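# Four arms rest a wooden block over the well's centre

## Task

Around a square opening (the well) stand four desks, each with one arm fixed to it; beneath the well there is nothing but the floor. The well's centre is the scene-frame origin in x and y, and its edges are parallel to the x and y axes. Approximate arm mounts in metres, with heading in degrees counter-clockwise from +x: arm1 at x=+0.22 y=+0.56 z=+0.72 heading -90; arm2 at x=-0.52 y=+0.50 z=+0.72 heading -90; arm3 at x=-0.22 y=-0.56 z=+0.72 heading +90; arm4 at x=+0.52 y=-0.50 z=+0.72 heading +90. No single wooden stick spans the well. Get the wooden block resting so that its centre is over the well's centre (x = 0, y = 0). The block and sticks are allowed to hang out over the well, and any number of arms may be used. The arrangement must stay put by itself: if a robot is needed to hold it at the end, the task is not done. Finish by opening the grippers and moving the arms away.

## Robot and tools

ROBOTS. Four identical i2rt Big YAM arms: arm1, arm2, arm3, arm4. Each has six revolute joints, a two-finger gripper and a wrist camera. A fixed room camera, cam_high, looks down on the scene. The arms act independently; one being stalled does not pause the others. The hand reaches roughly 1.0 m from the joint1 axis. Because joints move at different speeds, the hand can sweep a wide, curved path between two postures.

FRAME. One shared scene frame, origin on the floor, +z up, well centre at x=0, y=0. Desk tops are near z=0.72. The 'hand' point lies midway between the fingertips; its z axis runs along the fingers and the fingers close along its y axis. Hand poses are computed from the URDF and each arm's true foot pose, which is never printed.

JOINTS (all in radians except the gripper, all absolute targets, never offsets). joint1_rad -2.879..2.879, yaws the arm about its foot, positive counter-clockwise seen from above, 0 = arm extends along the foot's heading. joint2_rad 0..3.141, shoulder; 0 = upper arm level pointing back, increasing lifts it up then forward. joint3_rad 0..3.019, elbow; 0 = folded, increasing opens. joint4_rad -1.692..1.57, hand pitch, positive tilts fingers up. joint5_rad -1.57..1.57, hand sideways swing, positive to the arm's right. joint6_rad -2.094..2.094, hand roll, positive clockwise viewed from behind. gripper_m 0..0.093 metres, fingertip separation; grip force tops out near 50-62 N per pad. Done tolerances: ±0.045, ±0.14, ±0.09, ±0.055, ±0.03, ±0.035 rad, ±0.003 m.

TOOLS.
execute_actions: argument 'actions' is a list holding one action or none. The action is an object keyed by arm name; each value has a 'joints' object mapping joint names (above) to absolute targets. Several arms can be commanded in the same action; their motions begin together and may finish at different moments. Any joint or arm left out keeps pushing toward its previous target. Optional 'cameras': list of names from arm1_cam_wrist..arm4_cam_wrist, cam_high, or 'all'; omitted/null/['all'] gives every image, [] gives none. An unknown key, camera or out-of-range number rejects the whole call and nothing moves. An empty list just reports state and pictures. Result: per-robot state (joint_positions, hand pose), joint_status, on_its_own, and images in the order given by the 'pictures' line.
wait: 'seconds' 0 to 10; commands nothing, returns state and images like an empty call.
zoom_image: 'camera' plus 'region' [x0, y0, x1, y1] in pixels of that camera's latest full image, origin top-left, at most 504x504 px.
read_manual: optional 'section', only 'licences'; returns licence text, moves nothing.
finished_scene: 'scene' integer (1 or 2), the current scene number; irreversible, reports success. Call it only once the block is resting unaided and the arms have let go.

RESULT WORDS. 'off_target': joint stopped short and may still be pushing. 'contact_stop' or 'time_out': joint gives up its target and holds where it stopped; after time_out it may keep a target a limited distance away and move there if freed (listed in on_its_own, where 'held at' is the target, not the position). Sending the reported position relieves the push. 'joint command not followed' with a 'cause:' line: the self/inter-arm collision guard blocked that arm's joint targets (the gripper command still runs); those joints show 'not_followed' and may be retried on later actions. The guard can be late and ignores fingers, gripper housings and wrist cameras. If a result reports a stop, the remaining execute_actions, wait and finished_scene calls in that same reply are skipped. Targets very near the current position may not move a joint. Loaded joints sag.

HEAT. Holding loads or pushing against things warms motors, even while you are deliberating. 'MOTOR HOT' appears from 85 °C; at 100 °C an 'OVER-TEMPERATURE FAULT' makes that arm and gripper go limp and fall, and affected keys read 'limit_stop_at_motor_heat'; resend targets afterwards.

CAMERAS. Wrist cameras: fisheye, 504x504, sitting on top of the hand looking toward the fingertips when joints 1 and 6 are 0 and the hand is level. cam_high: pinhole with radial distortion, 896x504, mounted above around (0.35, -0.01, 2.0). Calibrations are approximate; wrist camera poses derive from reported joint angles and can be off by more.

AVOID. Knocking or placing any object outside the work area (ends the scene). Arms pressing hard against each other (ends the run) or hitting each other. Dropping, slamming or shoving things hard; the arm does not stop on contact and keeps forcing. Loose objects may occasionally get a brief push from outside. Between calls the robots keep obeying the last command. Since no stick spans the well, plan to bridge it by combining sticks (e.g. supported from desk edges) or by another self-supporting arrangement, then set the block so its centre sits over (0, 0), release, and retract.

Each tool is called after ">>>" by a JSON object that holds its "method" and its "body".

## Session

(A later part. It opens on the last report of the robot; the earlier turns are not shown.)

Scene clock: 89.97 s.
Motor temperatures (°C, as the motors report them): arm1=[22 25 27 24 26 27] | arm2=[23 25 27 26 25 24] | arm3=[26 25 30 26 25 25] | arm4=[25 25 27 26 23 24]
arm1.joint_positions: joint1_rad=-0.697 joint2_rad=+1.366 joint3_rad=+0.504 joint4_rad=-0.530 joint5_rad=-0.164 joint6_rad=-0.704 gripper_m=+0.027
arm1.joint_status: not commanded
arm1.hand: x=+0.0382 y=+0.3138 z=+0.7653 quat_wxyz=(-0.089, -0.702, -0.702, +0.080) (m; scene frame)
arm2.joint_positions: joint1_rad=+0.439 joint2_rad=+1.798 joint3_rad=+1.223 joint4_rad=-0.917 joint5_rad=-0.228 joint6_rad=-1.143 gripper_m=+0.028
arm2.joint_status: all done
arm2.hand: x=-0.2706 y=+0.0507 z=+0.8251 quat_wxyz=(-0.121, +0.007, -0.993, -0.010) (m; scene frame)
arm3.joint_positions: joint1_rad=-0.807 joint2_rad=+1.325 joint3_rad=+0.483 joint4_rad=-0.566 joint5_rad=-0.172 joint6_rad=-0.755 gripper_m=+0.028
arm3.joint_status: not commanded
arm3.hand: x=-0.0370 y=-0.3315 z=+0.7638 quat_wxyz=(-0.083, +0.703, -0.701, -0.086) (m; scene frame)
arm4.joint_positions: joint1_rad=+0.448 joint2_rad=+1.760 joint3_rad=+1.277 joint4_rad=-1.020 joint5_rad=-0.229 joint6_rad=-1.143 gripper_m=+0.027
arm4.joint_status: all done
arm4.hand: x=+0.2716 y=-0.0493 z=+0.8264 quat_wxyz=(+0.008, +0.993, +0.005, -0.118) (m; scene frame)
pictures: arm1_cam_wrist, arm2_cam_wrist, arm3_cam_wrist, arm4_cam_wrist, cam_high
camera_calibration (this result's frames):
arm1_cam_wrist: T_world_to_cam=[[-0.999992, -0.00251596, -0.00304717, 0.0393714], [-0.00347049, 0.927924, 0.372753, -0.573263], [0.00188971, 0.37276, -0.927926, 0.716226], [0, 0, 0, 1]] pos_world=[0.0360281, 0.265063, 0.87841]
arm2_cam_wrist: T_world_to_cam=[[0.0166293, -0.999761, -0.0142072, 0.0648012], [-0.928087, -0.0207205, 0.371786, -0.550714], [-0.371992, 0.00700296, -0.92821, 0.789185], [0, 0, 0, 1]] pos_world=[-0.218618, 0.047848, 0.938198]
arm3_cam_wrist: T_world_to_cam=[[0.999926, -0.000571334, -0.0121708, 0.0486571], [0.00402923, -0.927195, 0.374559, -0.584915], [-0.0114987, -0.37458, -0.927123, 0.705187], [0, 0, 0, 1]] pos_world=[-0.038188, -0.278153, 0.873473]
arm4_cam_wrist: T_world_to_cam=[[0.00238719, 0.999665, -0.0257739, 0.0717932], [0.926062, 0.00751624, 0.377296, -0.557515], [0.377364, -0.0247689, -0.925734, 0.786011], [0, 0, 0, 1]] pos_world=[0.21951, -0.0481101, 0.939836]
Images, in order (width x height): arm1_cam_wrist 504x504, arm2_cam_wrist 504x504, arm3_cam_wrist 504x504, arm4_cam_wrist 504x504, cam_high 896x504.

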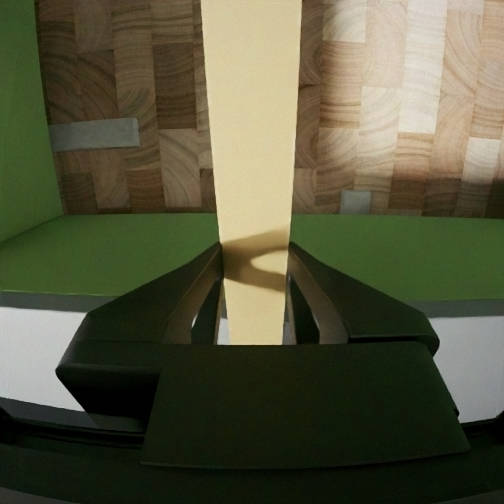

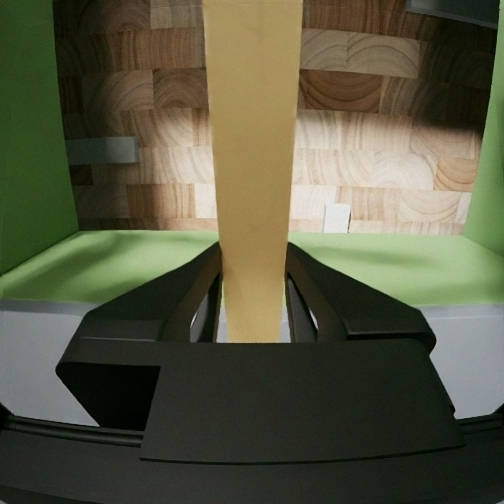

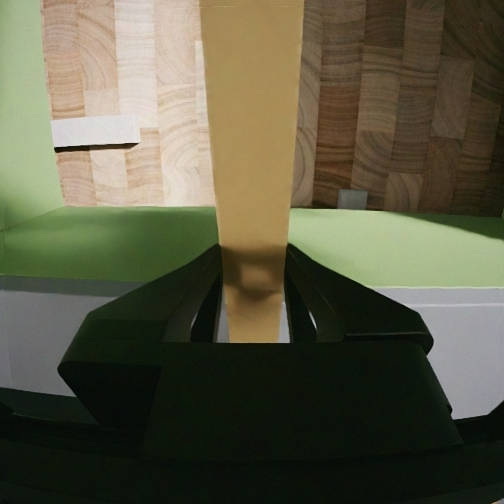

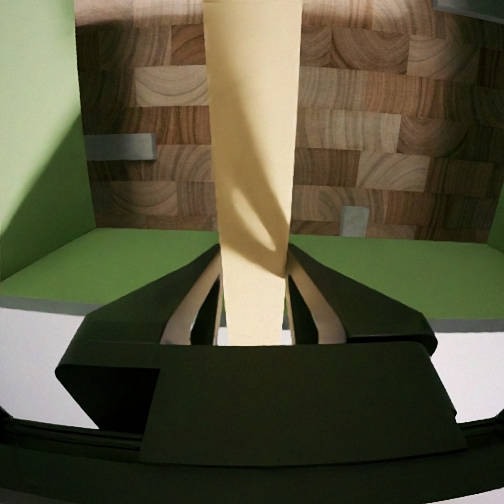

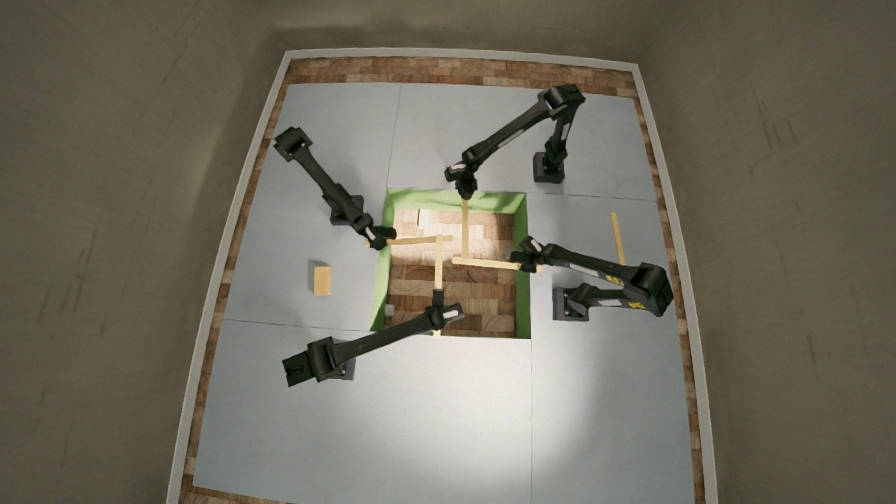

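>>> {"method": "execute_actions", "body": {"actions": [{"arm2":{"joints":{"joint1_rad":0.414,"joint2_rad":1.88,"joint3_rad":1.22,"joint4_rad":-0.768}},"arm4":{"joints":{"joint1_rad":0.432,"joint2_rad":1.815,"joint3_rad":1.26,"joint4_rad":-0.87,"joint6_rad":-1.08}},"arm3":{"joints":{"joint6_rad":-0.68}}}], "cameras": ["cam_high"]}}

>>> {"method": "zoom_image", "body": {"camera": "cam_high", "region": [350,170,570,350]}}

Scene clock: 97.83 s.
Motor temperatures (°C, as the motors report them): arm1=[22 25 26 24 26 27] | arm2=[23 25 28 26 25 24] | arm3=[26 25 30 26 25 25] | arm4=[25 26 27 26 23 24]
arm1.joint_positions: joint1_rad=-0.697 joint2_rad=+1.366 joint3_rad=+0.504 joint4_rad=-0.530 joint5_rad=-0.164 joint6_rad=-0.704 gripper_m=+0.027
arm1.joint_status: not commanded
arm1.hand: x=+0.0382 y=+0.3138 z=+0.7653 quat_wxyz=(-0.089, -0.702, -0.702, +0.080) (m; scene frame)
arm2.joint_positions: joint1_rad=+0.424 joint2_rad=+1.873 joint3_rad=+1.223 joint4_rad=-0.787 joint5_rad=-0.228 joint6_rad=-1.143 gripper_m=+0.028
arm2.joint_status: all done
arm2.hand: x=-0.2678 y=+0.0262 z=+0.7911 quat_wxyz=(-0.132, +0.003, -0.991, +0.016) (m; scene frame)
arm3.joint_positions: joint1_rad=-0.807 joint2_rad=+1.325 joint3_rad=+0.483 joint4_rad=-0.566 joint5_rad=-0.172 joint6_rad=-0.689 gripper_m=+0.028
arm3.joint_status: all done
arm3.hand: x=-0.0370 y=-0.3315 z=+0.7638 quat_wxyz=(-0.080, +0.680, -0.723, -0.089) (m; scene frame)
arm4.joint_positions: joint1_rad=+0.447 joint2_rad=+1.824 joint3_rad=+1.262 joint4_rad=-0.887 joint5_rad=-0.229 joint6_rad=-1.089 gripper_m=+0.027
arm4.joint_status: all done
arm4.hand: x=+0.2638 y=-0.0297 z=+0.7924 quat_wxyz=(-0.013, +0.991, -0.020, -0.130) (m; scene frame)
pictures: cam_high
Images, in order (width x height): cam_high 896x504.

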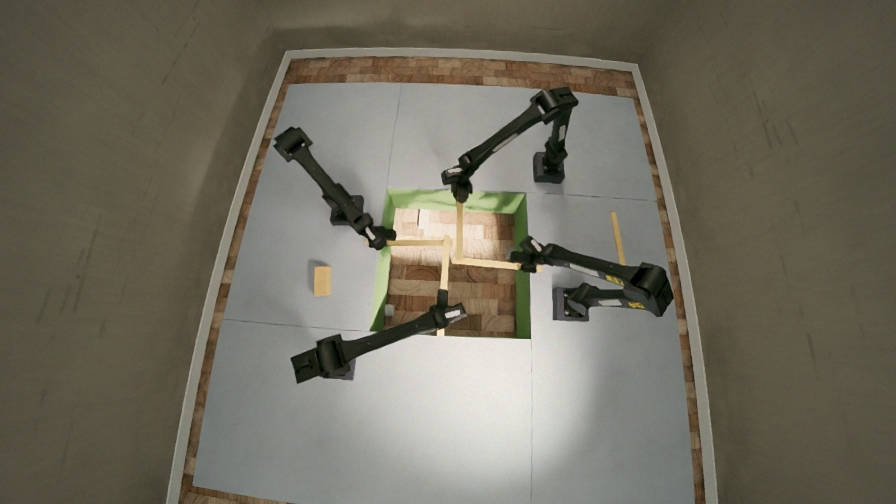

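Region (350, 170, 570, 350) of cam_high's 896x504 image, scaled by 2.291, with more detail than that image has; it fills the top 412 rows of this view, and the rest is white.

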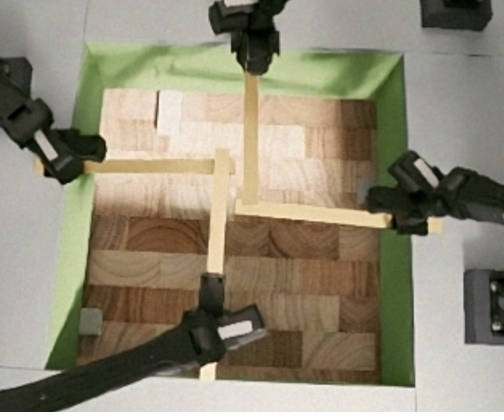

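>>> {"method": "execute_actions", "body": {"actions": [{"arm2":{"joints":{"joint2_rad":1.902,"joint3_rad":1.203,"joint4_rad":-0.762}},"arm4":{"joints":{"joint1_rad":0.396,"joint2_rad":1.79,"joint3_rad":1.216,"joint4_rad":-0.858,"joint6_rad":-1.148}}}]}}

>>> {"method": "zoom_image", "body": {"camera": "cam_high", "region": [350,170,570,350]}}

Scene clock: 101.77 s.
Motor temperatures (°C, as the motors report them): arm1=[22 25 26 24 26 27] | arm2=[23 25 28 26 25 24] | arm3=[26 25 30 26 25 25] | arm4=[25 26 27 26 23 24]
arm1.joint_positions: joint1_rad=-0.697 joint2_rad=+1.366 joint3_rad=+0.504 joint4_rad=-0.530 joint5_rad=-0.164 joint6_rad=-0.704 gripper_m=+0.027
arm1.joint_status: not commanded
arm1.hand: x=+0.0382 y=+0.3138 z=+0.7653 quat_wxyz=(-0.089, -0.702, -0.702, +0.080) (m; scene frame)
arm2.joint_positions: joint1_rad=+0.424 joint2_rad=+1.879 joint3_rad=+1.217 joint4_rad=-0.781 joint5_rad=-0.228 joint6_rad=-1.143 gripper_m=+0.028
arm2.joint_status: all done
arm2.hand: x=-0.2686 y=+0.0280 z=+0.7861 quat_wxyz=(-0.131, +0.002, -0.991, +0.013) (m; scene frame)
arm3.joint_positions: joint1_rad=-0.807 joint2_rad=+1.325 joint3_rad=+0.483 joint4_rad=-0.566 joint5_rad=-0.172 joint6_rad=-0.688 gripper_m=+0.028
arm3.joint_status: not commanded
arm3.hand: x=-0.0370 y=-0.3315 z=+0.7638 quat_wxyz=(-0.080, +0.679, -0.724, -0.089) (m; scene frame)
arm4.joint_positions: joint1_rad=+0.401 joint2_rad=+1.811 joint3_rad=+1.220 joint4_rad=-0.873 joint5_rad=-0.229 joint6_rad=-1.139 gripper_m=+0.027
arm4.joint_status: all done
arm4.hand: x=+0.2909 y=-0.0315 z=+0.7846 quat_wxyz=(-0.012, +0.992, -0.018, -0.126) (m; scene frame)
pictures: arm1_cam_wrist, arm2_cam_wrist, arm3_cam_wrist, arm4_cam_wrist, cam_high
camera_calibration (this result's frames):
arm1_cam_wrist: T_world_to_cam=[[-0.999992, -0.00251596, -0.00304717, 0.0393714], [-0.00347049, 0.927924, 0.372753, -0.573263], [0.00188971, 0.37276, -0.927926, 0.716226], [0, 0, 0, 1]] pos_world=[0.0360281, 0.265063, 0.87841]
arm2_cam_wrist: T_world_to_cam=[[0.00193479, -0.999524, 0.030775, 0.00223881], [-0.935545, 0.00906059, 0.353091, -0.522999], [-0.353202, -0.0294745, -0.935083, 0.765325], [0, 0, 0, 1]] pos_world=[-0.218979, 0.029534, 0.90024]
arm3_cam_wrist: T_world_to_cam=[[0.997495, -0.0649834, -0.0279572, 0.0392706], [-0.0497837, -0.925602, 0.37521, -0.586876], [-0.0502597, -0.372878, -0.926518, 0.703854], [0, 0, 0, 1]] pos_world=[-0.0330136, -0.27821, 0.873433]
arm4_cam_wrist: T_world_to_cam=[[0.0529931, 0.998558, 0.00855456, 0.011183], [0.930881, -0.0524987, 0.36153, -0.55064], [0.361458, -0.0111953, -0.932321, 0.750721], [0, 0, 0, 1]] pos_world=[0.240634, -0.0316703, 0.898891]
Images, in order (width x height): arm1_cam_wrist 504x504, arm2_cam_wrist 504x504, arm3_cam_wrist 504x504, arm4_cam_wrist 504x504, cam_high 896x504.

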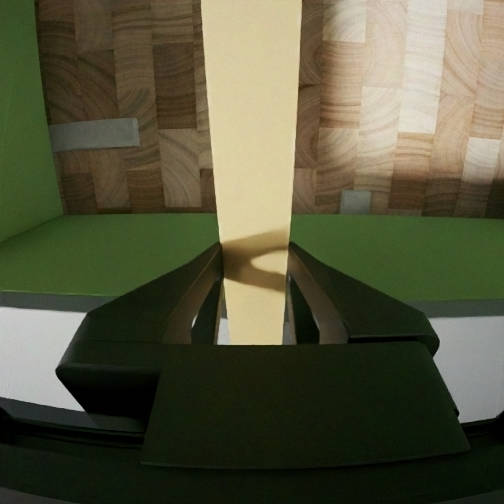

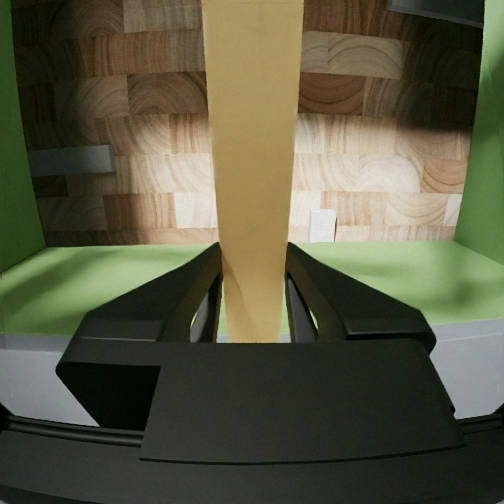

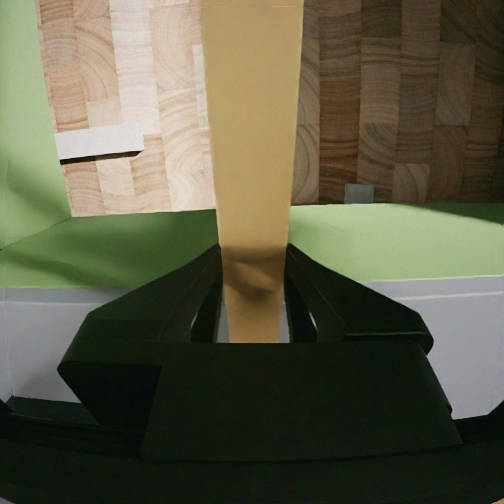

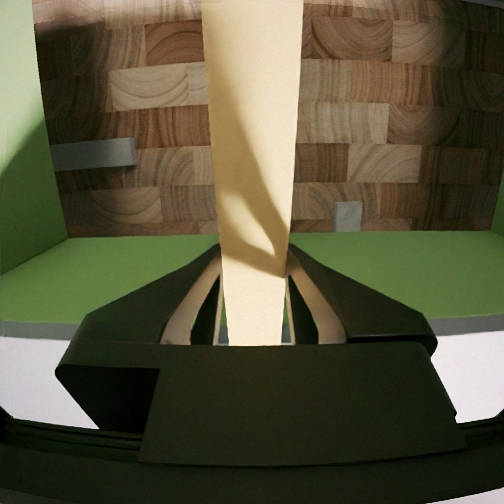

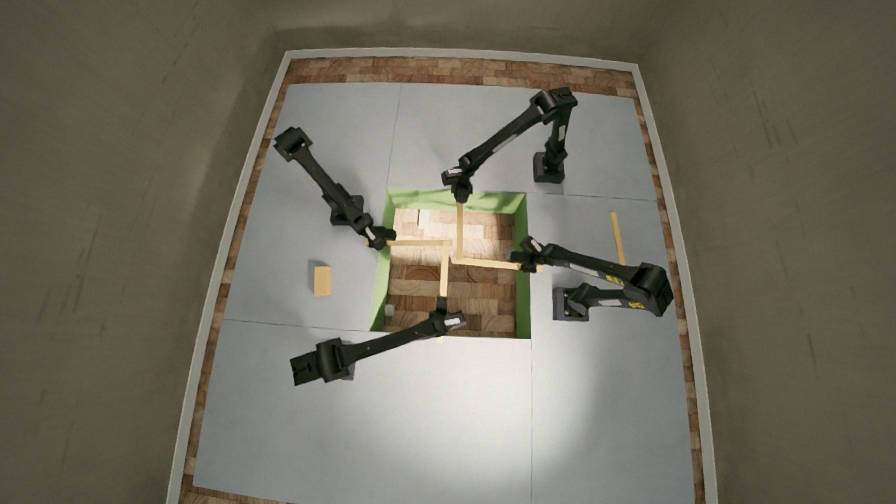

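Region (350, 170, 570, 350) of cam_high's 896x504 image, scaled by 2.291, with more detail than that image has; it fills the top 412 rows of this view, and the rest is white.

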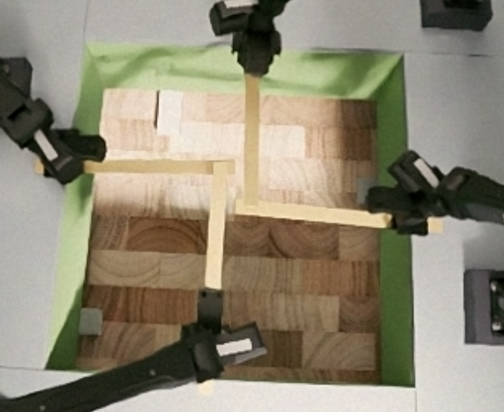

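>>> {"method": "execute_actions", "body": {"actions": [{"arm2":{"joints":{"joint3_rad":1.18,"joint4_rad":-0.755}}}], "cameras": []}}

>>> {"method": "execute_actions", "body": {"actions": [{"arm1":{"joints":{"joint1_rad":-0.597,"joint2_rad":1.41,"joint3_rad":0.635,"joint4_rad":-0.592,"joint5_rad":-0.143,"joint6_rad":-0.586}},"arm3":{"joints":{"joint1_rad":-0.704,"joint2_rad":1.375,"joint3_rad":0.63,"joint4_rad":-0.61,"joint5_rad":-0.151,"joint6_rad":-0.575}}}], "cameras": ["cam_high"]}}

>>> {"method": "zoom_image", "body": {"camera": "cam_high", "region": [350,170,570,350]}}

Scene clock: 107.90 s.
Motor temperatures (°C, as the motors report them): arm1=[22 25 26 24 26 27] | arm2=[23 26 28 26 25 24] | arm3=[26 25 30 26 25 25] | arm4=[25 26 27 26 23 24]
arm1.joint_positions: joint1_rad=-0.697 joint2_rad=+1.366 joint3_rad=+0.504 joint4_rad=-0.530 joint5_rad=-0.164 joint6_rad=-0.704 gripper_m=+0.027
arm1.joint_status: not commanded
arm1.hand: x=+0.0382 y=+0.3138 z=+0.7653 quat_wxyz=(-0.089, -0.702, -0.702, +0.080) (m; scene frame)
arm2.joint_positions: joint1_rad=+0.424 joint2_rad=+1.881 joint3_rad=+1.191 joint4_rad=-0.773 joint5_rad=-0.228 joint6_rad=-1.143 gripper_m=+0.028
arm2.joint_status: all done
arm2.hand: x=-0.2729 y=+0.0378 z=+0.7766 quat_wxyz=(-0.127, +0.001, -0.992, +0.004) (m; scene frame)
arm3.joint_positions: joint1_rad=-0.807 joint2_rad=+1.325 joint3_rad=+0.483 joint4_rad=-0.566 joint5_rad=-0.172 joint6_rad=-0.688 gripper_m=+0.028
arm3.joint_status: not commanded
arm3.hand: x=-0.0370 y=-0.3315 z=+0.7638 quat_wxyz=(-0.080, +0.679, -0.724, -0.089) (m; scene frame)
arm4.joint_positions: joint1_rad=+0.401 joint2_rad=+1.811 joint3_rad=+1.220 joint4_rad=-0.873 joint5_rad=-0.229 joint6_rad=-1.140 gripper_m=+0.027
arm4.joint_status: not commanded
arm4.hand: x=+0.2909 y=-0.0315 z=+0.7846 quat_wxyz=(-0.012, +0.992, -0.018, -0.126) (m; scene frame)
pictures: none
No camera images: the call's "cameras" was empty. Leave "cameras" out to get every camera's image.

Scene clock: 109.00 s.
Motor temperatures (°C, as the motors report them): arm1=[22 25 27 24 26 27] | arm2=[23 26 28 26 25 24] | arm3=[26 25 30 26 25 25] | arm4=[25 26 27 26 23 24]
arm1.joint_positions: joint1_rad=-0.602 joint2_rad=+1.397 joint3_rad=+0.596 joint4_rad=-0.588 joint5_rad=-0.143 joint6_rad=-0.595 gripper_m=+0.027
arm1.joint_status: all done
arm1.hand: x=+0.0416 y=+0.2754 z=+0.7809 quat_wxyz=(-0.087, -0.708, -0.697, +0.075) (m; scene frame)
arm2.joint_positions: joint1_rad=+0.424 joint2_rad=+1.881 joint3_rad=+1.191 joint4_rad=-0.773 joint5_rad=-0.229 joint6_rad=-1.150 gripper_m=+0.028
arm2.joint_status: not commanded
arm2.hand: x=-0.2730 y=+0.0377 z=+0.7766 quat_wxyz=(-0.127, +0.005, -0.992, +0.005) (m; scene frame)
arm3.joint_positions: joint1_rad=-0.704 joint2_rad=+1.379 joint3_rad=+0.597 joint4_rad=-0.605 joint5_rad=-0.151 joint6_rad=-0.584 gripper_m=+0.028
arm3.joint_status: all done
arm3.hand: x=-0.0326 y=-0.2830 z=+0.7811 quat_wxyz=(-0.083, +0.679, -0.724, -0.088) (m; scene frame)
arm4.joint_positions: joint1_rad=+0.401 joint2_rad=+1.810 joint3_rad=+1.220 joint4_rad=-0.873 joint5_rad=-0.229 joint6_rad=-1.142 gripper_m=+0.027
arm4.joint_status: not commanded
arm4.hand: x=+0.2908 y=-0.0315 z=+0.7850 quat_wxyz=(-0.013, +0.992, -0.017, -0.126) (m; scene frame)
pictures: cam_high
Images, in order (width x height): cam_high 896x504.

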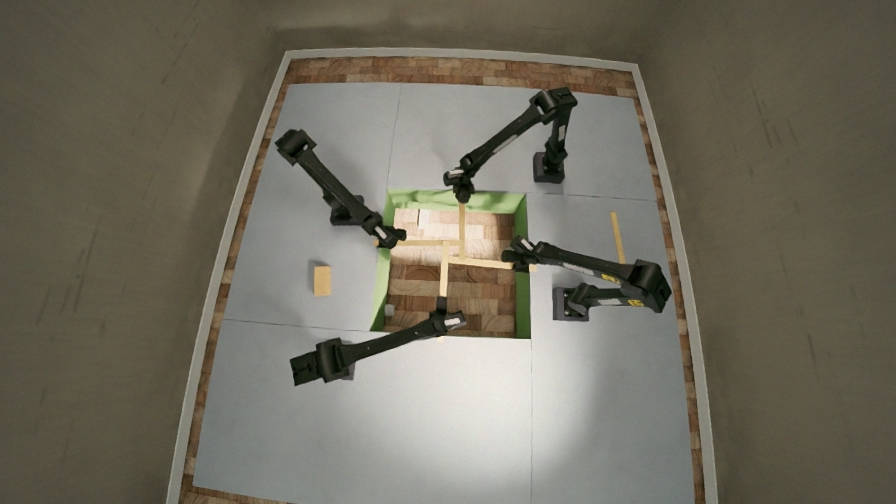

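Region (350, 170, 570, 350) of cam_high's 896x504 image, scaled by 2.291, with more detail than that image has; it fills the top 412 rows of this view, and the rest is white.

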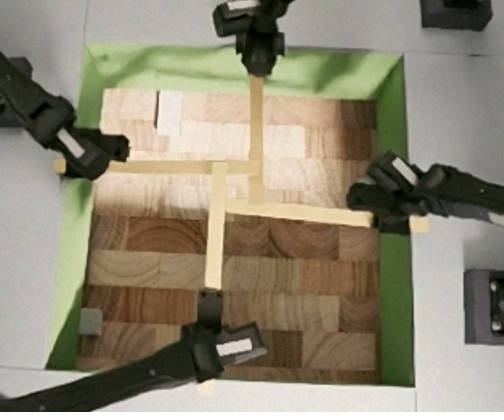

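>>> {"method": "zoom_image", "body": {"camera": "cam_high", "region": [430,228,480,274]}}

Region (430, 228, 480, 274) of cam_high's 896x504 image, scaled by 10.080, with more detail than that image has; it fills the top 464 rows of this view, and the rest is white.

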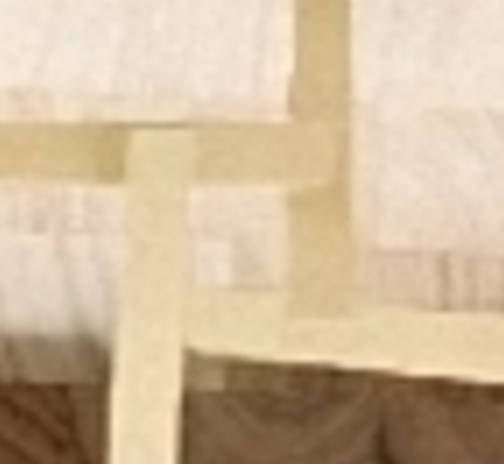

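>>> {"method": "execute_actions", "body": {"actions": [{"arm4":{"joints":{"joint6_rad":-1.27}}}], "cameras": ["cam_high"]}}

>>> {"method": "zoom_image", "body": {"camera": "cam_high", "region": [420,220,490,284]}}

Scene clock: 116.03 s.
Motor temperatures (°C, as the motors report them): arm1=[22 25 27 24 26 27] | arm2=[23 26 28 26 25 24] | arm3=[26 25 30 26 25 25] | arm4=[25 26 27 26 23 24]
arm1.joint_positions: joint1_rad=-0.602 joint2_rad=+1.397 joint3_rad=+0.597 joint4_rad=-0.588 joint5_rad=-0.143 joint6_rad=-0.591 gripper_m=+0.027
arm1.joint_status: not commanded
arm1.hand: x=+0.0415 y=+0.2752 z=+0.7810 quat_wxyz=(-0.087, -0.710, -0.695, +0.075) (m; scene frame)
arm2.joint_positions: joint1_rad=+0.424 joint2_rad=+1.881 joint3_rad=+1.191 joint4_rad=-0.773 joint5_rad=-0.229 joint6_rad=-1.150 gripper_m=+0.028
arm2.joint_status: not commanded
arm2.hand: x=-0.2730 y=+0.0377 z=+0.7766 quat_wxyz=(-0.127, +0.005, -0.992, +0.005) (m; scene frame)
arm3.joint_positions: joint1_rad=-0.704 joint2_rad=+1.379 joint3_rad=+0.597 joint4_rad=-0.605 joint5_rad=-0.151 joint6_rad=-0.583 gripper_m=+0.028
arm3.joint_status: not commanded
arm3.hand: x=-0.0326 y=-0.2830 z=+0.7811 quat_wxyz=(-0.083, +0.679, -0.725, -0.088) (m; scene frame)
arm4.joint_positions: joint1_rad=+0.401 joint2_rad=+1.810 joint3_rad=+1.220 joint4_rad=-0.873 joint5_rad=-0.229 joint6_rad=-1.262 gripper_m=+0.027
arm4.joint_status: all done
arm4.hand: x=+0.2908 y=-0.0315 z=+0.7850 quat_wxyz=(-0.020, +0.991, +0.043, -0.125) (m; scene frame)
pictures: cam_high
Images, in order (width x height): cam_high 896x504.

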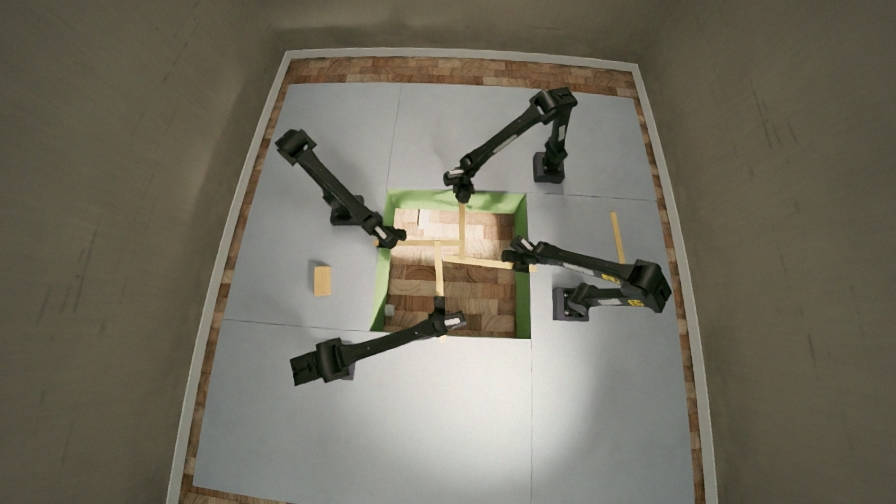

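Region (420, 220, 490, 284) of cam_high's 896x504 image, scaled by 7.200, with more detail than that image has; it fills the top 461 rows of this view, and the rest is white.

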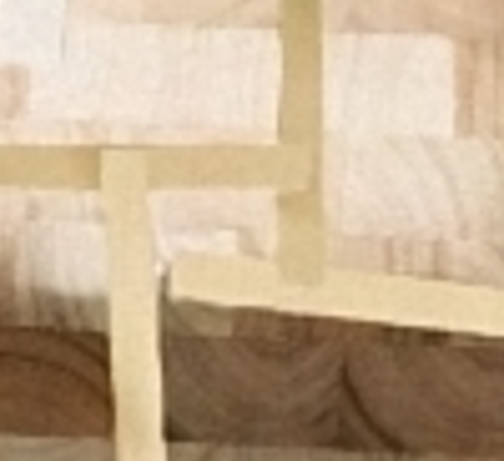

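>>> {"method": "execute_actions", "body": {"actions": [{"arm1":{"joints":{"joint3_rad":0.657}},"arm4":{"joints":{"joint3_rad":1.196}},"arm2":{"joints":{"joint1_rad":0.448,"joint6_rad":-1.125}}}], "cameras": []}}

>>> {"method": "execute_actions", "body": {"actions": [{"arm4":{"joints":{"joint6_rad":-1.115}}}], "cameras": ["cam_high"]}}

>>> {"method": "zoom_image", "body": {"camera": "cam_high", "region": [420,220,490,284]}}

>>> {"method": "zoom_image", "body": {"camera": "cam_high", "region": [350,170,570,350]}}

Scene clock: 119.20 s.
Motor temperatures (°C, as the motors report them): arm1=[22 25 28 24 26 27] | arm2=[23 26 27 26 25 24] | arm3=[26 25 31 26 25 25] | arm4=[25 26 27 26 23 24]
arm1.joint_positions: joint1_rad=-0.602 joint2_rad=+1.397 joint3_rad=+0.607 joint4_rad=-0.588 joint5_rad=-0.143 joint6_rad=-0.591 gripper_m=+0.027
arm1.joint_status: all done
arm1.hand: x=+0.0383 y=+0.2708 z=+0.7844 quat_wxyz=(-0.088, -0.709, -0.695, +0.080) (m; scene frame)
arm2.joint_positions: joint1_rad=+0.437 joint2_rad=+1.881 joint3_rad=+1.191 joint4_rad=-0.773 joint5_rad=-0.229 joint6_rad=-1.140 gripper_m=+0.028
arm2.joint_status: all done
arm2.hand: x=-0.2669 y=+0.0411 z=+0.7767 quat_wxyz=(-0.127, +0.006, -0.992, +0.003) (m; scene frame)
arm3.joint_positions: joint1_rad=-0.704 joint2_rad=+1.379 joint3_rad=+0.597 joint4_rad=-0.605 joint5_rad=-0.151 joint6_rad=-0.583 gripper_m=+0.028
arm3.joint_status: not commanded
arm3.hand: x=-0.0326 y=-0.2830 z=+0.7811 quat_wxyz=(-0.083, +0.679, -0.725, -0.088) (m; scene frame)
arm4.joint_positions: joint1_rad=+0.401 joint2_rad=+1.809 joint3_rad=+1.200 joint4_rad=-0.872 joint5_rad=-0.229 joint6_rad=-1.262 gripper_m=+0.027
arm4.joint_status: all done
arm4.hand: x=+0.2940 y=-0.0393 z=+0.7789 quat_wxyz=(-0.012, +0.992, +0.042, -0.123) (m; scene frame)
pictures: none
No camera images: the call's "cameras" was empty. Leave "cameras" out to get every camera's image.

Scene clock: 120.23 s.
Motor temperatures (°C, as the motors report them): arm1=[22 25 28 24 26 27] | arm2=[23 26 27 26 25 24] | arm3=[26 25 31 26 25 25] | arm4=[25 26 27 26 23 24]
arm1.joint_positions: joint1_rad=-0.602 joint2_rad=+1.397 joint3_rad=+0.607 joint4_rad=-0.588 joint5_rad=-0.143 joint6_rad=-0.591 gripper_m=+0.027
arm1.joint_status: not commanded
arm1.hand: x=+0.0383 y=+0.2708 z=+0.7844 quat_wxyz=(-0.088, -0.709, -0.695, +0.080) (m; scene frame)
arm2.joint_positions: joint1_rad=+0.437 joint2_rad=+1.881 joint3_rad=+1.191 joint4_rad=-0.773 joint5_rad=-0.229 joint6_rad=-1.140 gripper_m=+0.028
arm2.joint_status: not commanded
arm2.hand: x=-0.2669 y=+0.0411 z=+0.7767 quat_wxyz=(-0.127, +0.006, -0.992, +0.003) (m; scene frame)
arm3.joint_positions: joint1_rad=-0.704 joint2_rad=+1.379 joint3_rad=+0.597 joint4_rad=-0.605 joint5_rad=-0.151 joint6_rad=-0.583 gripper_m=+0.028
arm3.joint_status: not commanded
arm3.hand: x=-0.0326 y=-0.2830 z=+0.7811 quat_wxyz=(-0.083, +0.679, -0.725, -0.088) (m; scene frame)
arm4.joint_positions: joint1_rad=+0.401 joint2_rad=+1.809 joint3_rad=+1.200 joint4_rad=-0.872 joint5_rad=-0.229 joint6_rad=-1.133 gripper_m=+0.027
arm4.joint_status: all done
arm4.hand: x=+0.2940 y=-0.0393 z=+0.7789 quat_wxyz=(-0.004, +0.992, -0.022, -0.123) (m; scene frame)
pictures: cam_high
Images, in order (width x height): cam_high 896x504.

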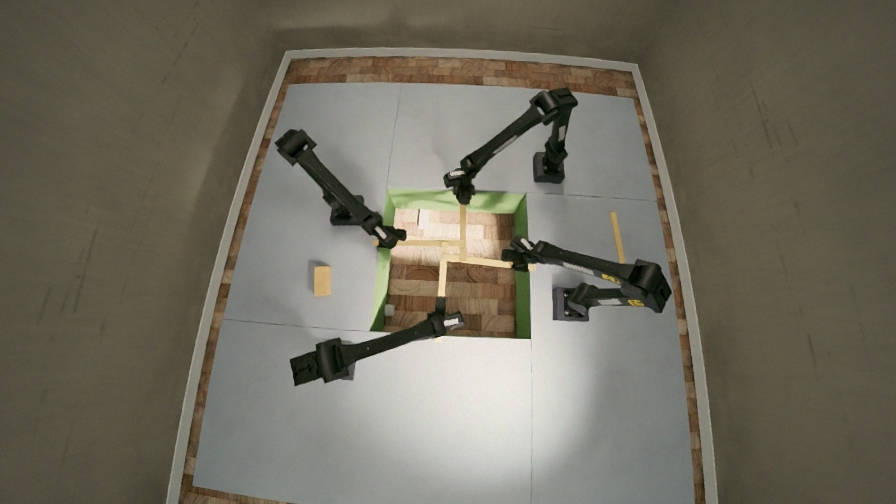

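Region (420, 220, 490, 284) of cam_high's 896x504 image, scaled by 7.200, with more detail than that image has; it fills the top 461 rows of this view, and the rest is white.

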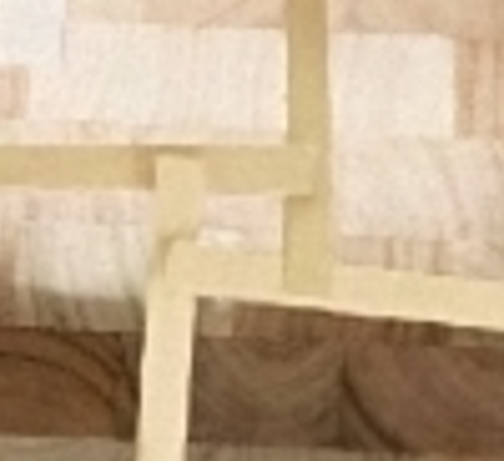

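Region (350, 170, 570, 350) of cam_high's 896x504 image, scaled by 2.291, with more detail than that image has; it fills the top 412 rows of this view, and the rest is white.

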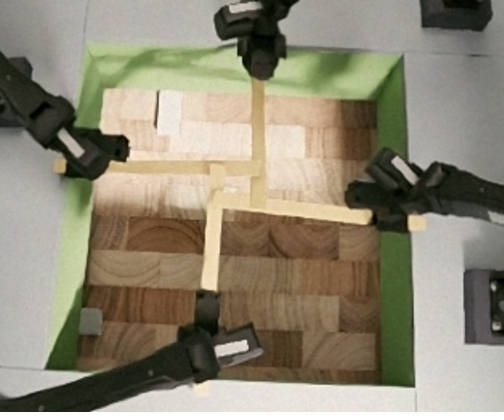

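>>> {"method": "execute_actions", "body": {"actions": [{"arm1":{"joints":{"joint1_rad":-0.575,"joint2_rad":1.485,"joint3_rad":0.668,"joint4_rad":-0.57,"joint5_rad":-0.097,"joint6_rad":-0.566}},"arm3":{"joints":{"joint1_rad":-0.68,"joint2_rad":1.45,"joint3_rad":0.652,"joint5_rad":-0.103,"joint6_rad":-0.556}},"arm2":{"joints":{"joint1_rad":0.465,"joint2_rad":1.94,"joint3_rad":1.25,"joint5_rad":-0.157,"joint6_rad":-1.112}},"arm4":{"joints":{"joint1_rad":0.432,"joint2_rad":1.865,"joint3_rad":1.255,"joint5_rad":-0.157,"joint6_rad":-1.104}}}], "cameras": ["cam_high"]}}

>>> {"method": "zoom_image", "body": {"camera": "cam_high", "region": [350,170,570,350]}}

Scene clock: 129.30 s.
Motor temperatures (°C, as the motors report them): arm1=[22 25 28 24 26 27] | arm2=[23 26 28 26 25 24] | arm3=[26 25 31 26 25 25] | arm4=[25 26 27 26 23 24]
arm1.joint_positions: joint1_rad=-0.588 joint2_rad=+1.475 joint3_rad=+0.624 joint4_rad=-0.581 joint5_rad=-0.099 joint6_rad=-0.575 gripper_m=+0.027
arm1.joint_status: all done
arm1.hand: x=+0.0363 y=+0.2727 z=+0.7642 quat_wxyz=(-0.063, -0.715, -0.694, +0.056) (m; scene frame)
arm2.joint_positions: joint1_rad=+0.455 joint2_rad=+1.928 joint3_rad=+1.198 joint4_rad=-0.773 joint5_rad=-0.155 joint6_rad=-1.127 gripper_m=+0.028
arm2.joint_status: all done
arm2.hand: x=-0.2716 y=+0.0429 z=+0.7534 quat_wxyz=(-0.086, +0.005, -0.996, +0.000) (m; scene frame)
arm3.joint_positions: joint1_rad=-0.685 joint2_rad=+1.461 joint3_rad=+0.607 joint4_rad=-0.609 joint5_rad=-0.103 joint6_rad=-0.570 gripper_m=+0.028
arm3.joint_status: all done
arm3.hand: x=-0.0353 y=-0.2898 z=+0.7575 quat_wxyz=(-0.048, +0.680, -0.729, -0.059) (m; scene frame)
arm4.joint_positions: joint1_rad=+0.420 joint2_rad=+1.856 joint3_rad=+1.206 joint4_rad=-0.870 joint5_rad=-0.161 joint6_rad=-1.116 gripper_m=+0.027
arm4.joint_status: all done
arm4.hand: x=+0.2963 y=-0.0409 z=+0.7557 quat_wxyz=(+0.002, +0.996, -0.024, -0.085) (m; scene frame)
pictures: cam_high
Images, in order (width x height): cam_high 896x504.

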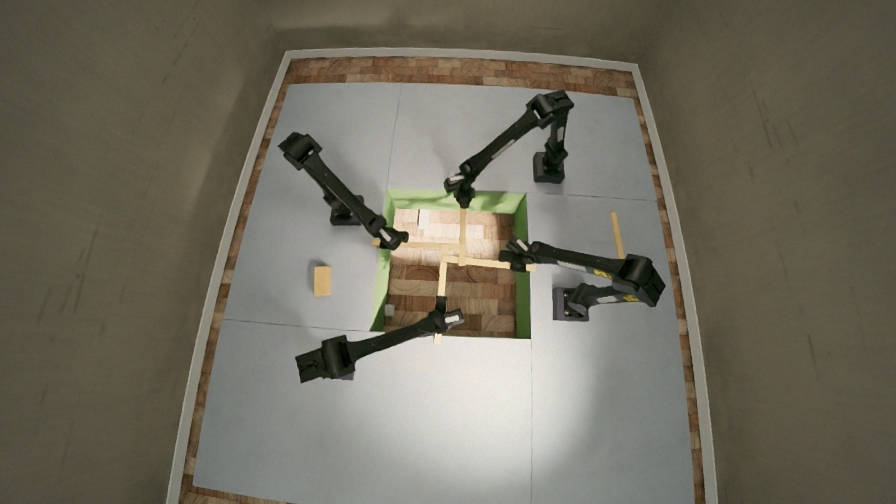

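Region (350, 170, 570, 350) of cam_high's 896x504 image, scaled by 2.291, with more detail than that image has; it fills the top 412 rows of this view, and the rest is white.

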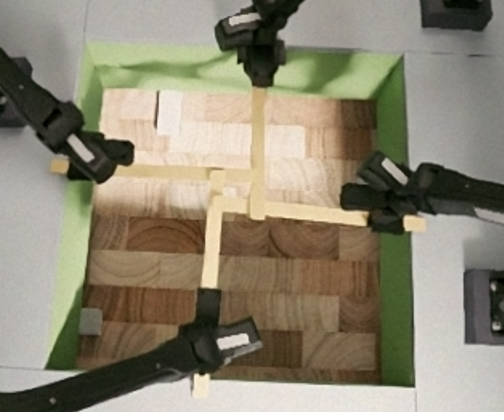

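>>> {"method": "execute_actions", "body": {"actions": [{"arm1":{"joints":{"joint1_rad":-0.55,"joint2_rad":1.568,"joint3_rad":0.687,"joint4_rad":-0.56,"joint5_rad":-0.053,"joint6_rad":-0.55}},"arm3":{"joints":{"joint1_rad":-0.652,"joint2_rad":1.525,"joint3_rad":0.685,"joint4_rad":-0.575,"joint5_rad":-0.058,"joint6_rad":-0.53}},"arm2":{"joints":{"joint1_rad":0.483,"joint2_rad":1.978,"joint3_rad":1.272,"joint4_rad":-0.79,"joint5_rad":-0.09,"joint6_rad":-1.08}},"arm4":{"joints":{"joint1_rad":0.458,"joint2_rad":1.893,"joint3_rad":1.278,"joint5_rad":-0.087,"joint6_rad":-1.084}}}], "cameras": ["cam_high"]}}

>>> {"method": "zoom_image", "body": {"camera": "cam_high", "region": [350,170,570,350]}}

>>> {"method": "zoom_image", "body": {"camera": "cam_high", "region": [420,220,490,284]}}

Scene clock: 132.23 s.
Motor temperatures (°C, as the motors report them): arm1=[22 25 28 24 26 27] | arm2=[23 26 28 26 25 24] | arm3=[26 25 31 26 25 25] | arm4=[25 26 27 26 23 24]
arm1.joint_positions: joint1_rad=-0.562 joint2_rad=+1.543 joint3_rad=+0.647 joint4_rad=-0.570 joint5_rad=-0.057 joint6_rad=-0.561 gripper_m=+0.027
arm1.joint_status: all done
arm1.hand: x=+0.0356 y=+0.2685 z=+0.7482 quat_wxyz=(-0.040, -0.713, -0.699, +0.043) (m; scene frame)
arm2.joint_positions: joint1_rad=+0.475 joint2_rad=+1.963 joint3_rad=+1.225 joint4_rad=-0.775 joint5_rad=-0.093 joint6_rad=-1.103 gripper_m=+0.028
arm2.joint_status: all done
arm2.hand: x=-0.2687 y=+0.0372 z=+0.7426 quat_wxyz=(-0.056, +0.002, -0.998, +0.007) (m; scene frame)
arm3.joint_positions: joint1_rad=-0.654 joint2_rad=+1.527 joint3_rad=+0.638 joint4_rad=-0.595 joint5_rad=-0.060 joint6_rad=-0.557 gripper_m=+0.028
arm3.joint_status: all done
arm3.hand: x=-0.0316 y=-0.2802 z=+0.7456 quat_wxyz=(-0.041, +0.687, -0.725, -0.037) (m; scene frame)
arm4.joint_positions: joint1_rad=+0.444 joint2_rad=+1.876 joint3_rad=+1.231 joint4_rad=-0.870 joint5_rad=-0.091 joint6_rad=-1.094 gripper_m=+0.027
arm4.joint_status: all done
arm4.hand: x=+0.2929 y=-0.0331 z=+0.7519 quat_wxyz=(-0.013, +0.998, -0.025, -0.054) (m; scene frame)
pictures: cam_high
Images, in order (width x height): cam_high 896x504.

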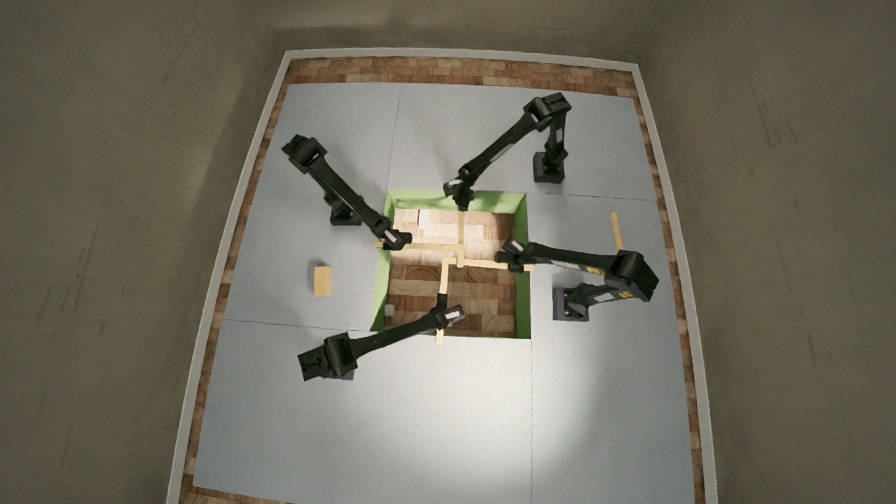

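Region (350, 170, 570, 350) of cam_high's 896x504 image, scaled by 2.291, with more detail than that image has; it fills the top 412 rows of this view, and the rest is white.

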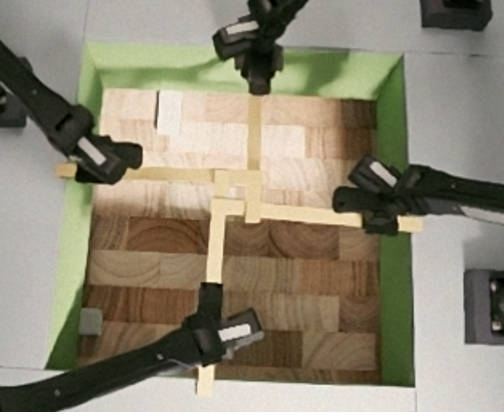

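Region (420, 220, 490, 284) of cam_high's 896x504 image, scaled by 7.200, with more detail than that image has; it fills the top 461 rows of this view, and the rest is white.

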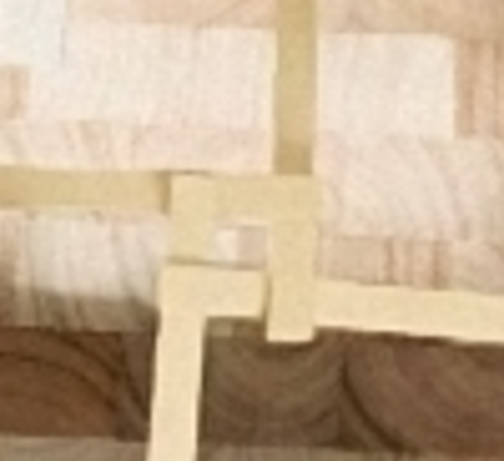

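>>> {"method": "execute_actions", "body": {"actions": [{"arm2":{"joints":{"joint1_rad":0.44,"joint6_rad":-1.15}}}], "cameras": []}}

>>> {"method": "execute_actions", "body": {"actions": [{"arm2":{"joints":{"gripper_m":0.09}}}], "cameras": ["cam_high","arm2_cam_wrist"]}}

>>> {"method": "zoom_image", "body": {"camera": "cam_high", "region": [420,220,490,284]}}

Scene clock: 135.73 s.
Motor temperatures (°C, as the motors report them): arm1=[22 25 28 24 26 27] | arm2=[23 26 29 26 25 24] | arm3=[26 25 31 26 25 25] | arm4=[25 26 27 26 23 24]
arm1.joint_positions: joint1_rad=-0.562 joint2_rad=+1.543 joint3_rad=+0.647 joint4_rad=-0.570 joint5_rad=-0.057 joint6_rad=-0.559 gripper_m=+0.027
arm1.joint_status: not commanded
arm1.hand: x=+0.0355 y=+0.2685 z=+0.7482 quat_wxyz=(-0.040, -0.714, -0.698, +0.043) (m; scene frame)
arm2.joint_positions: joint1_rad=+0.466 joint2_rad=+1.963 joint3_rad=+1.229 joint4_rad=-0.775 joint5_rad=-0.097 joint6_rad=-1.131 gripper_m=+0.028
arm2.joint_status: all done
arm2.hand: x=-0.2712 y=+0.0335 z=+0.7440 quat_wxyz=(-0.058, +0.011, -0.998, +0.009) (m; scene frame)
arm3.joint_positions: joint1_rad=-0.653 joint2_rad=+1.527 joint3_rad=+0.638 joint4_rad=-0.595 joint5_rad=-0.060 joint6_rad=-0.557 gripper_m=+0.028
arm3.joint_status: not commanded
arm3.hand: x=-0.0318 y=-0.2801 z=+0.7456 quat_wxyz=(-0.041, +0.687, -0.725, -0.037) (m; scene frame)
arm4.joint_positions: joint1_rad=+0.445 joint2_rad=+1.876 joint3_rad=+1.231 joint4_rad=-0.870 joint5_rad=-0.091 joint6_rad=-1.093 gripper_m=+0.027
arm4.joint_status: not commanded
arm4.hand: x=+0.2921 y=-0.0333 z=+0.7519 quat_wxyz=(-0.013, +0.998, -0.025, -0.054) (m; scene frame)
pictures: none
No camera images: the call's "cameras" was empty. Leave "cameras" out to get every camera's image.

Scene clock: 136.47 s.
Motor temperatures (°C, as the motors report them): arm1=[22 25 28 24 26 27] | arm2=[23 26 29 26 25 24] | arm3=[26 25 31 26 25 25] | arm4=[25 26 27 26 23 24]
arm1.joint_positions: joint1_rad=-0.562 joint2_rad=+1.543 joint3_rad=+0.647 joint4_rad=-0.570 joint5_rad=-0.057 joint6_rad=-0.559 gripper_m=+0.027
arm1.joint_status: not commanded
arm1.hand: x=+0.0355 y=+0.2685 z=+0.7482 quat_wxyz=(-0.040, -0.714, -0.698, +0.043) (m; scene frame)
arm2.joint_positions: joint1_rad=+0.450 joint2_rad=+1.963 joint3_rad=+1.229 joint4_rad=-0.775 joint5_rad=-0.093 joint6_rad=-1.135 gripper_m=+0.090
arm2.joint_status: all done
arm2.hand: x=-0.2796 y=+0.0291 z=+0.7439 quat_wxyz=(-0.057, +0.005, -0.998, +0.011) (m; scene frame)
arm3.joint_positions: joint1_rad=-0.653 joint2_rad=+1.527 joint3_rad=+0.638 joint4_rad=-0.594 joint5_rad=-0.060 joint6_rad=-0.557 gripper_m=+0.028
arm3.joint_status: not commanded
arm3.hand: x=-0.0317 y=-0.2800 z=+0.7456 quat_wxyz=(-0.042, +0.687, -0.725, -0.037) (m; scene frame)
arm4.joint_positions: joint1_rad=+0.445 joint2_rad=+1.876 joint3_rad=+1.231 joint4_rad=-0.870 joint5_rad=-0.091 joint6_rad=-1.093 gripper_m=+0.027
arm4.joint_status: not commanded
arm4.hand: x=+0.2922 y=-0.0333 z=+0.7519 quat_wxyz=(-0.014, +0.998, -0.025, -0.054) (m; scene frame)
pictures: arm2_cam_wrist, cam_high
camera_calibration (this result's frames):
arm2_cam_wrist: T_world_to_cam=[[0.0102951, -0.999623, 0.0254653, 0.0109073], [-0.872498, 0.00346128, 0.488605, -0.601432], [-0.488509, -0.0272487, -0.872133, 0.637304], [0, 0, 0, 1]] pos_world=[-0.213532, 0.0303506, 0.849399]
Images, in order (width x height): arm2_cam_wrist 504x504, cam_high 896x504.

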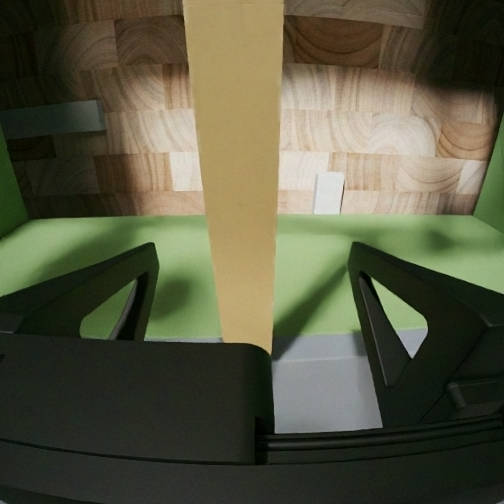

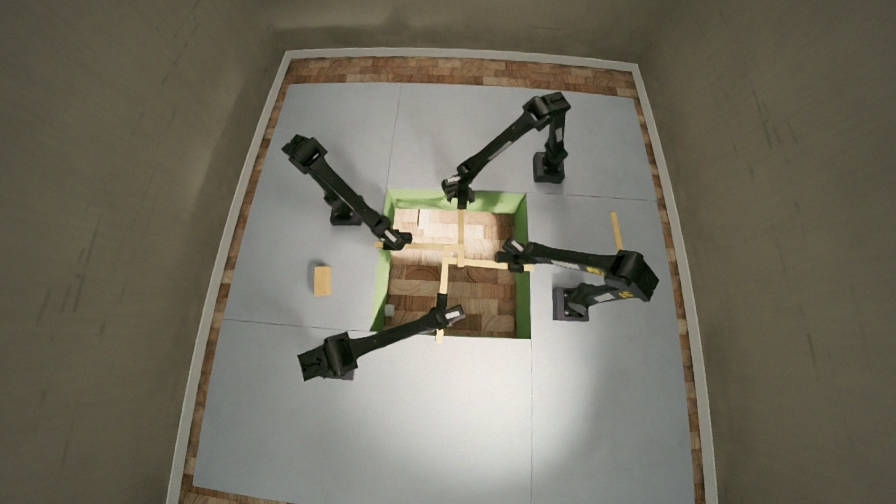

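Region (420, 220, 490, 284) of cam_high's 896x504 image, scaled by 7.200, with more detail than that image has; it fills the top 461 rows of this view, and the rest is white.

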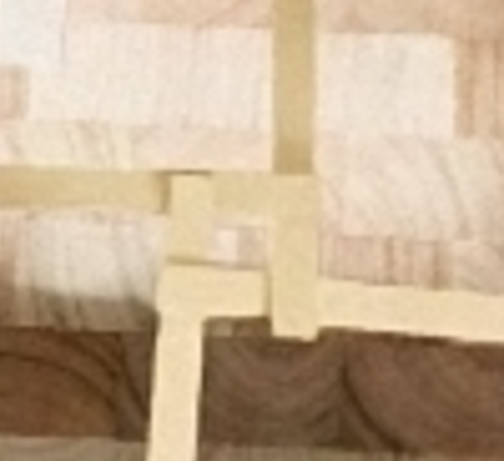

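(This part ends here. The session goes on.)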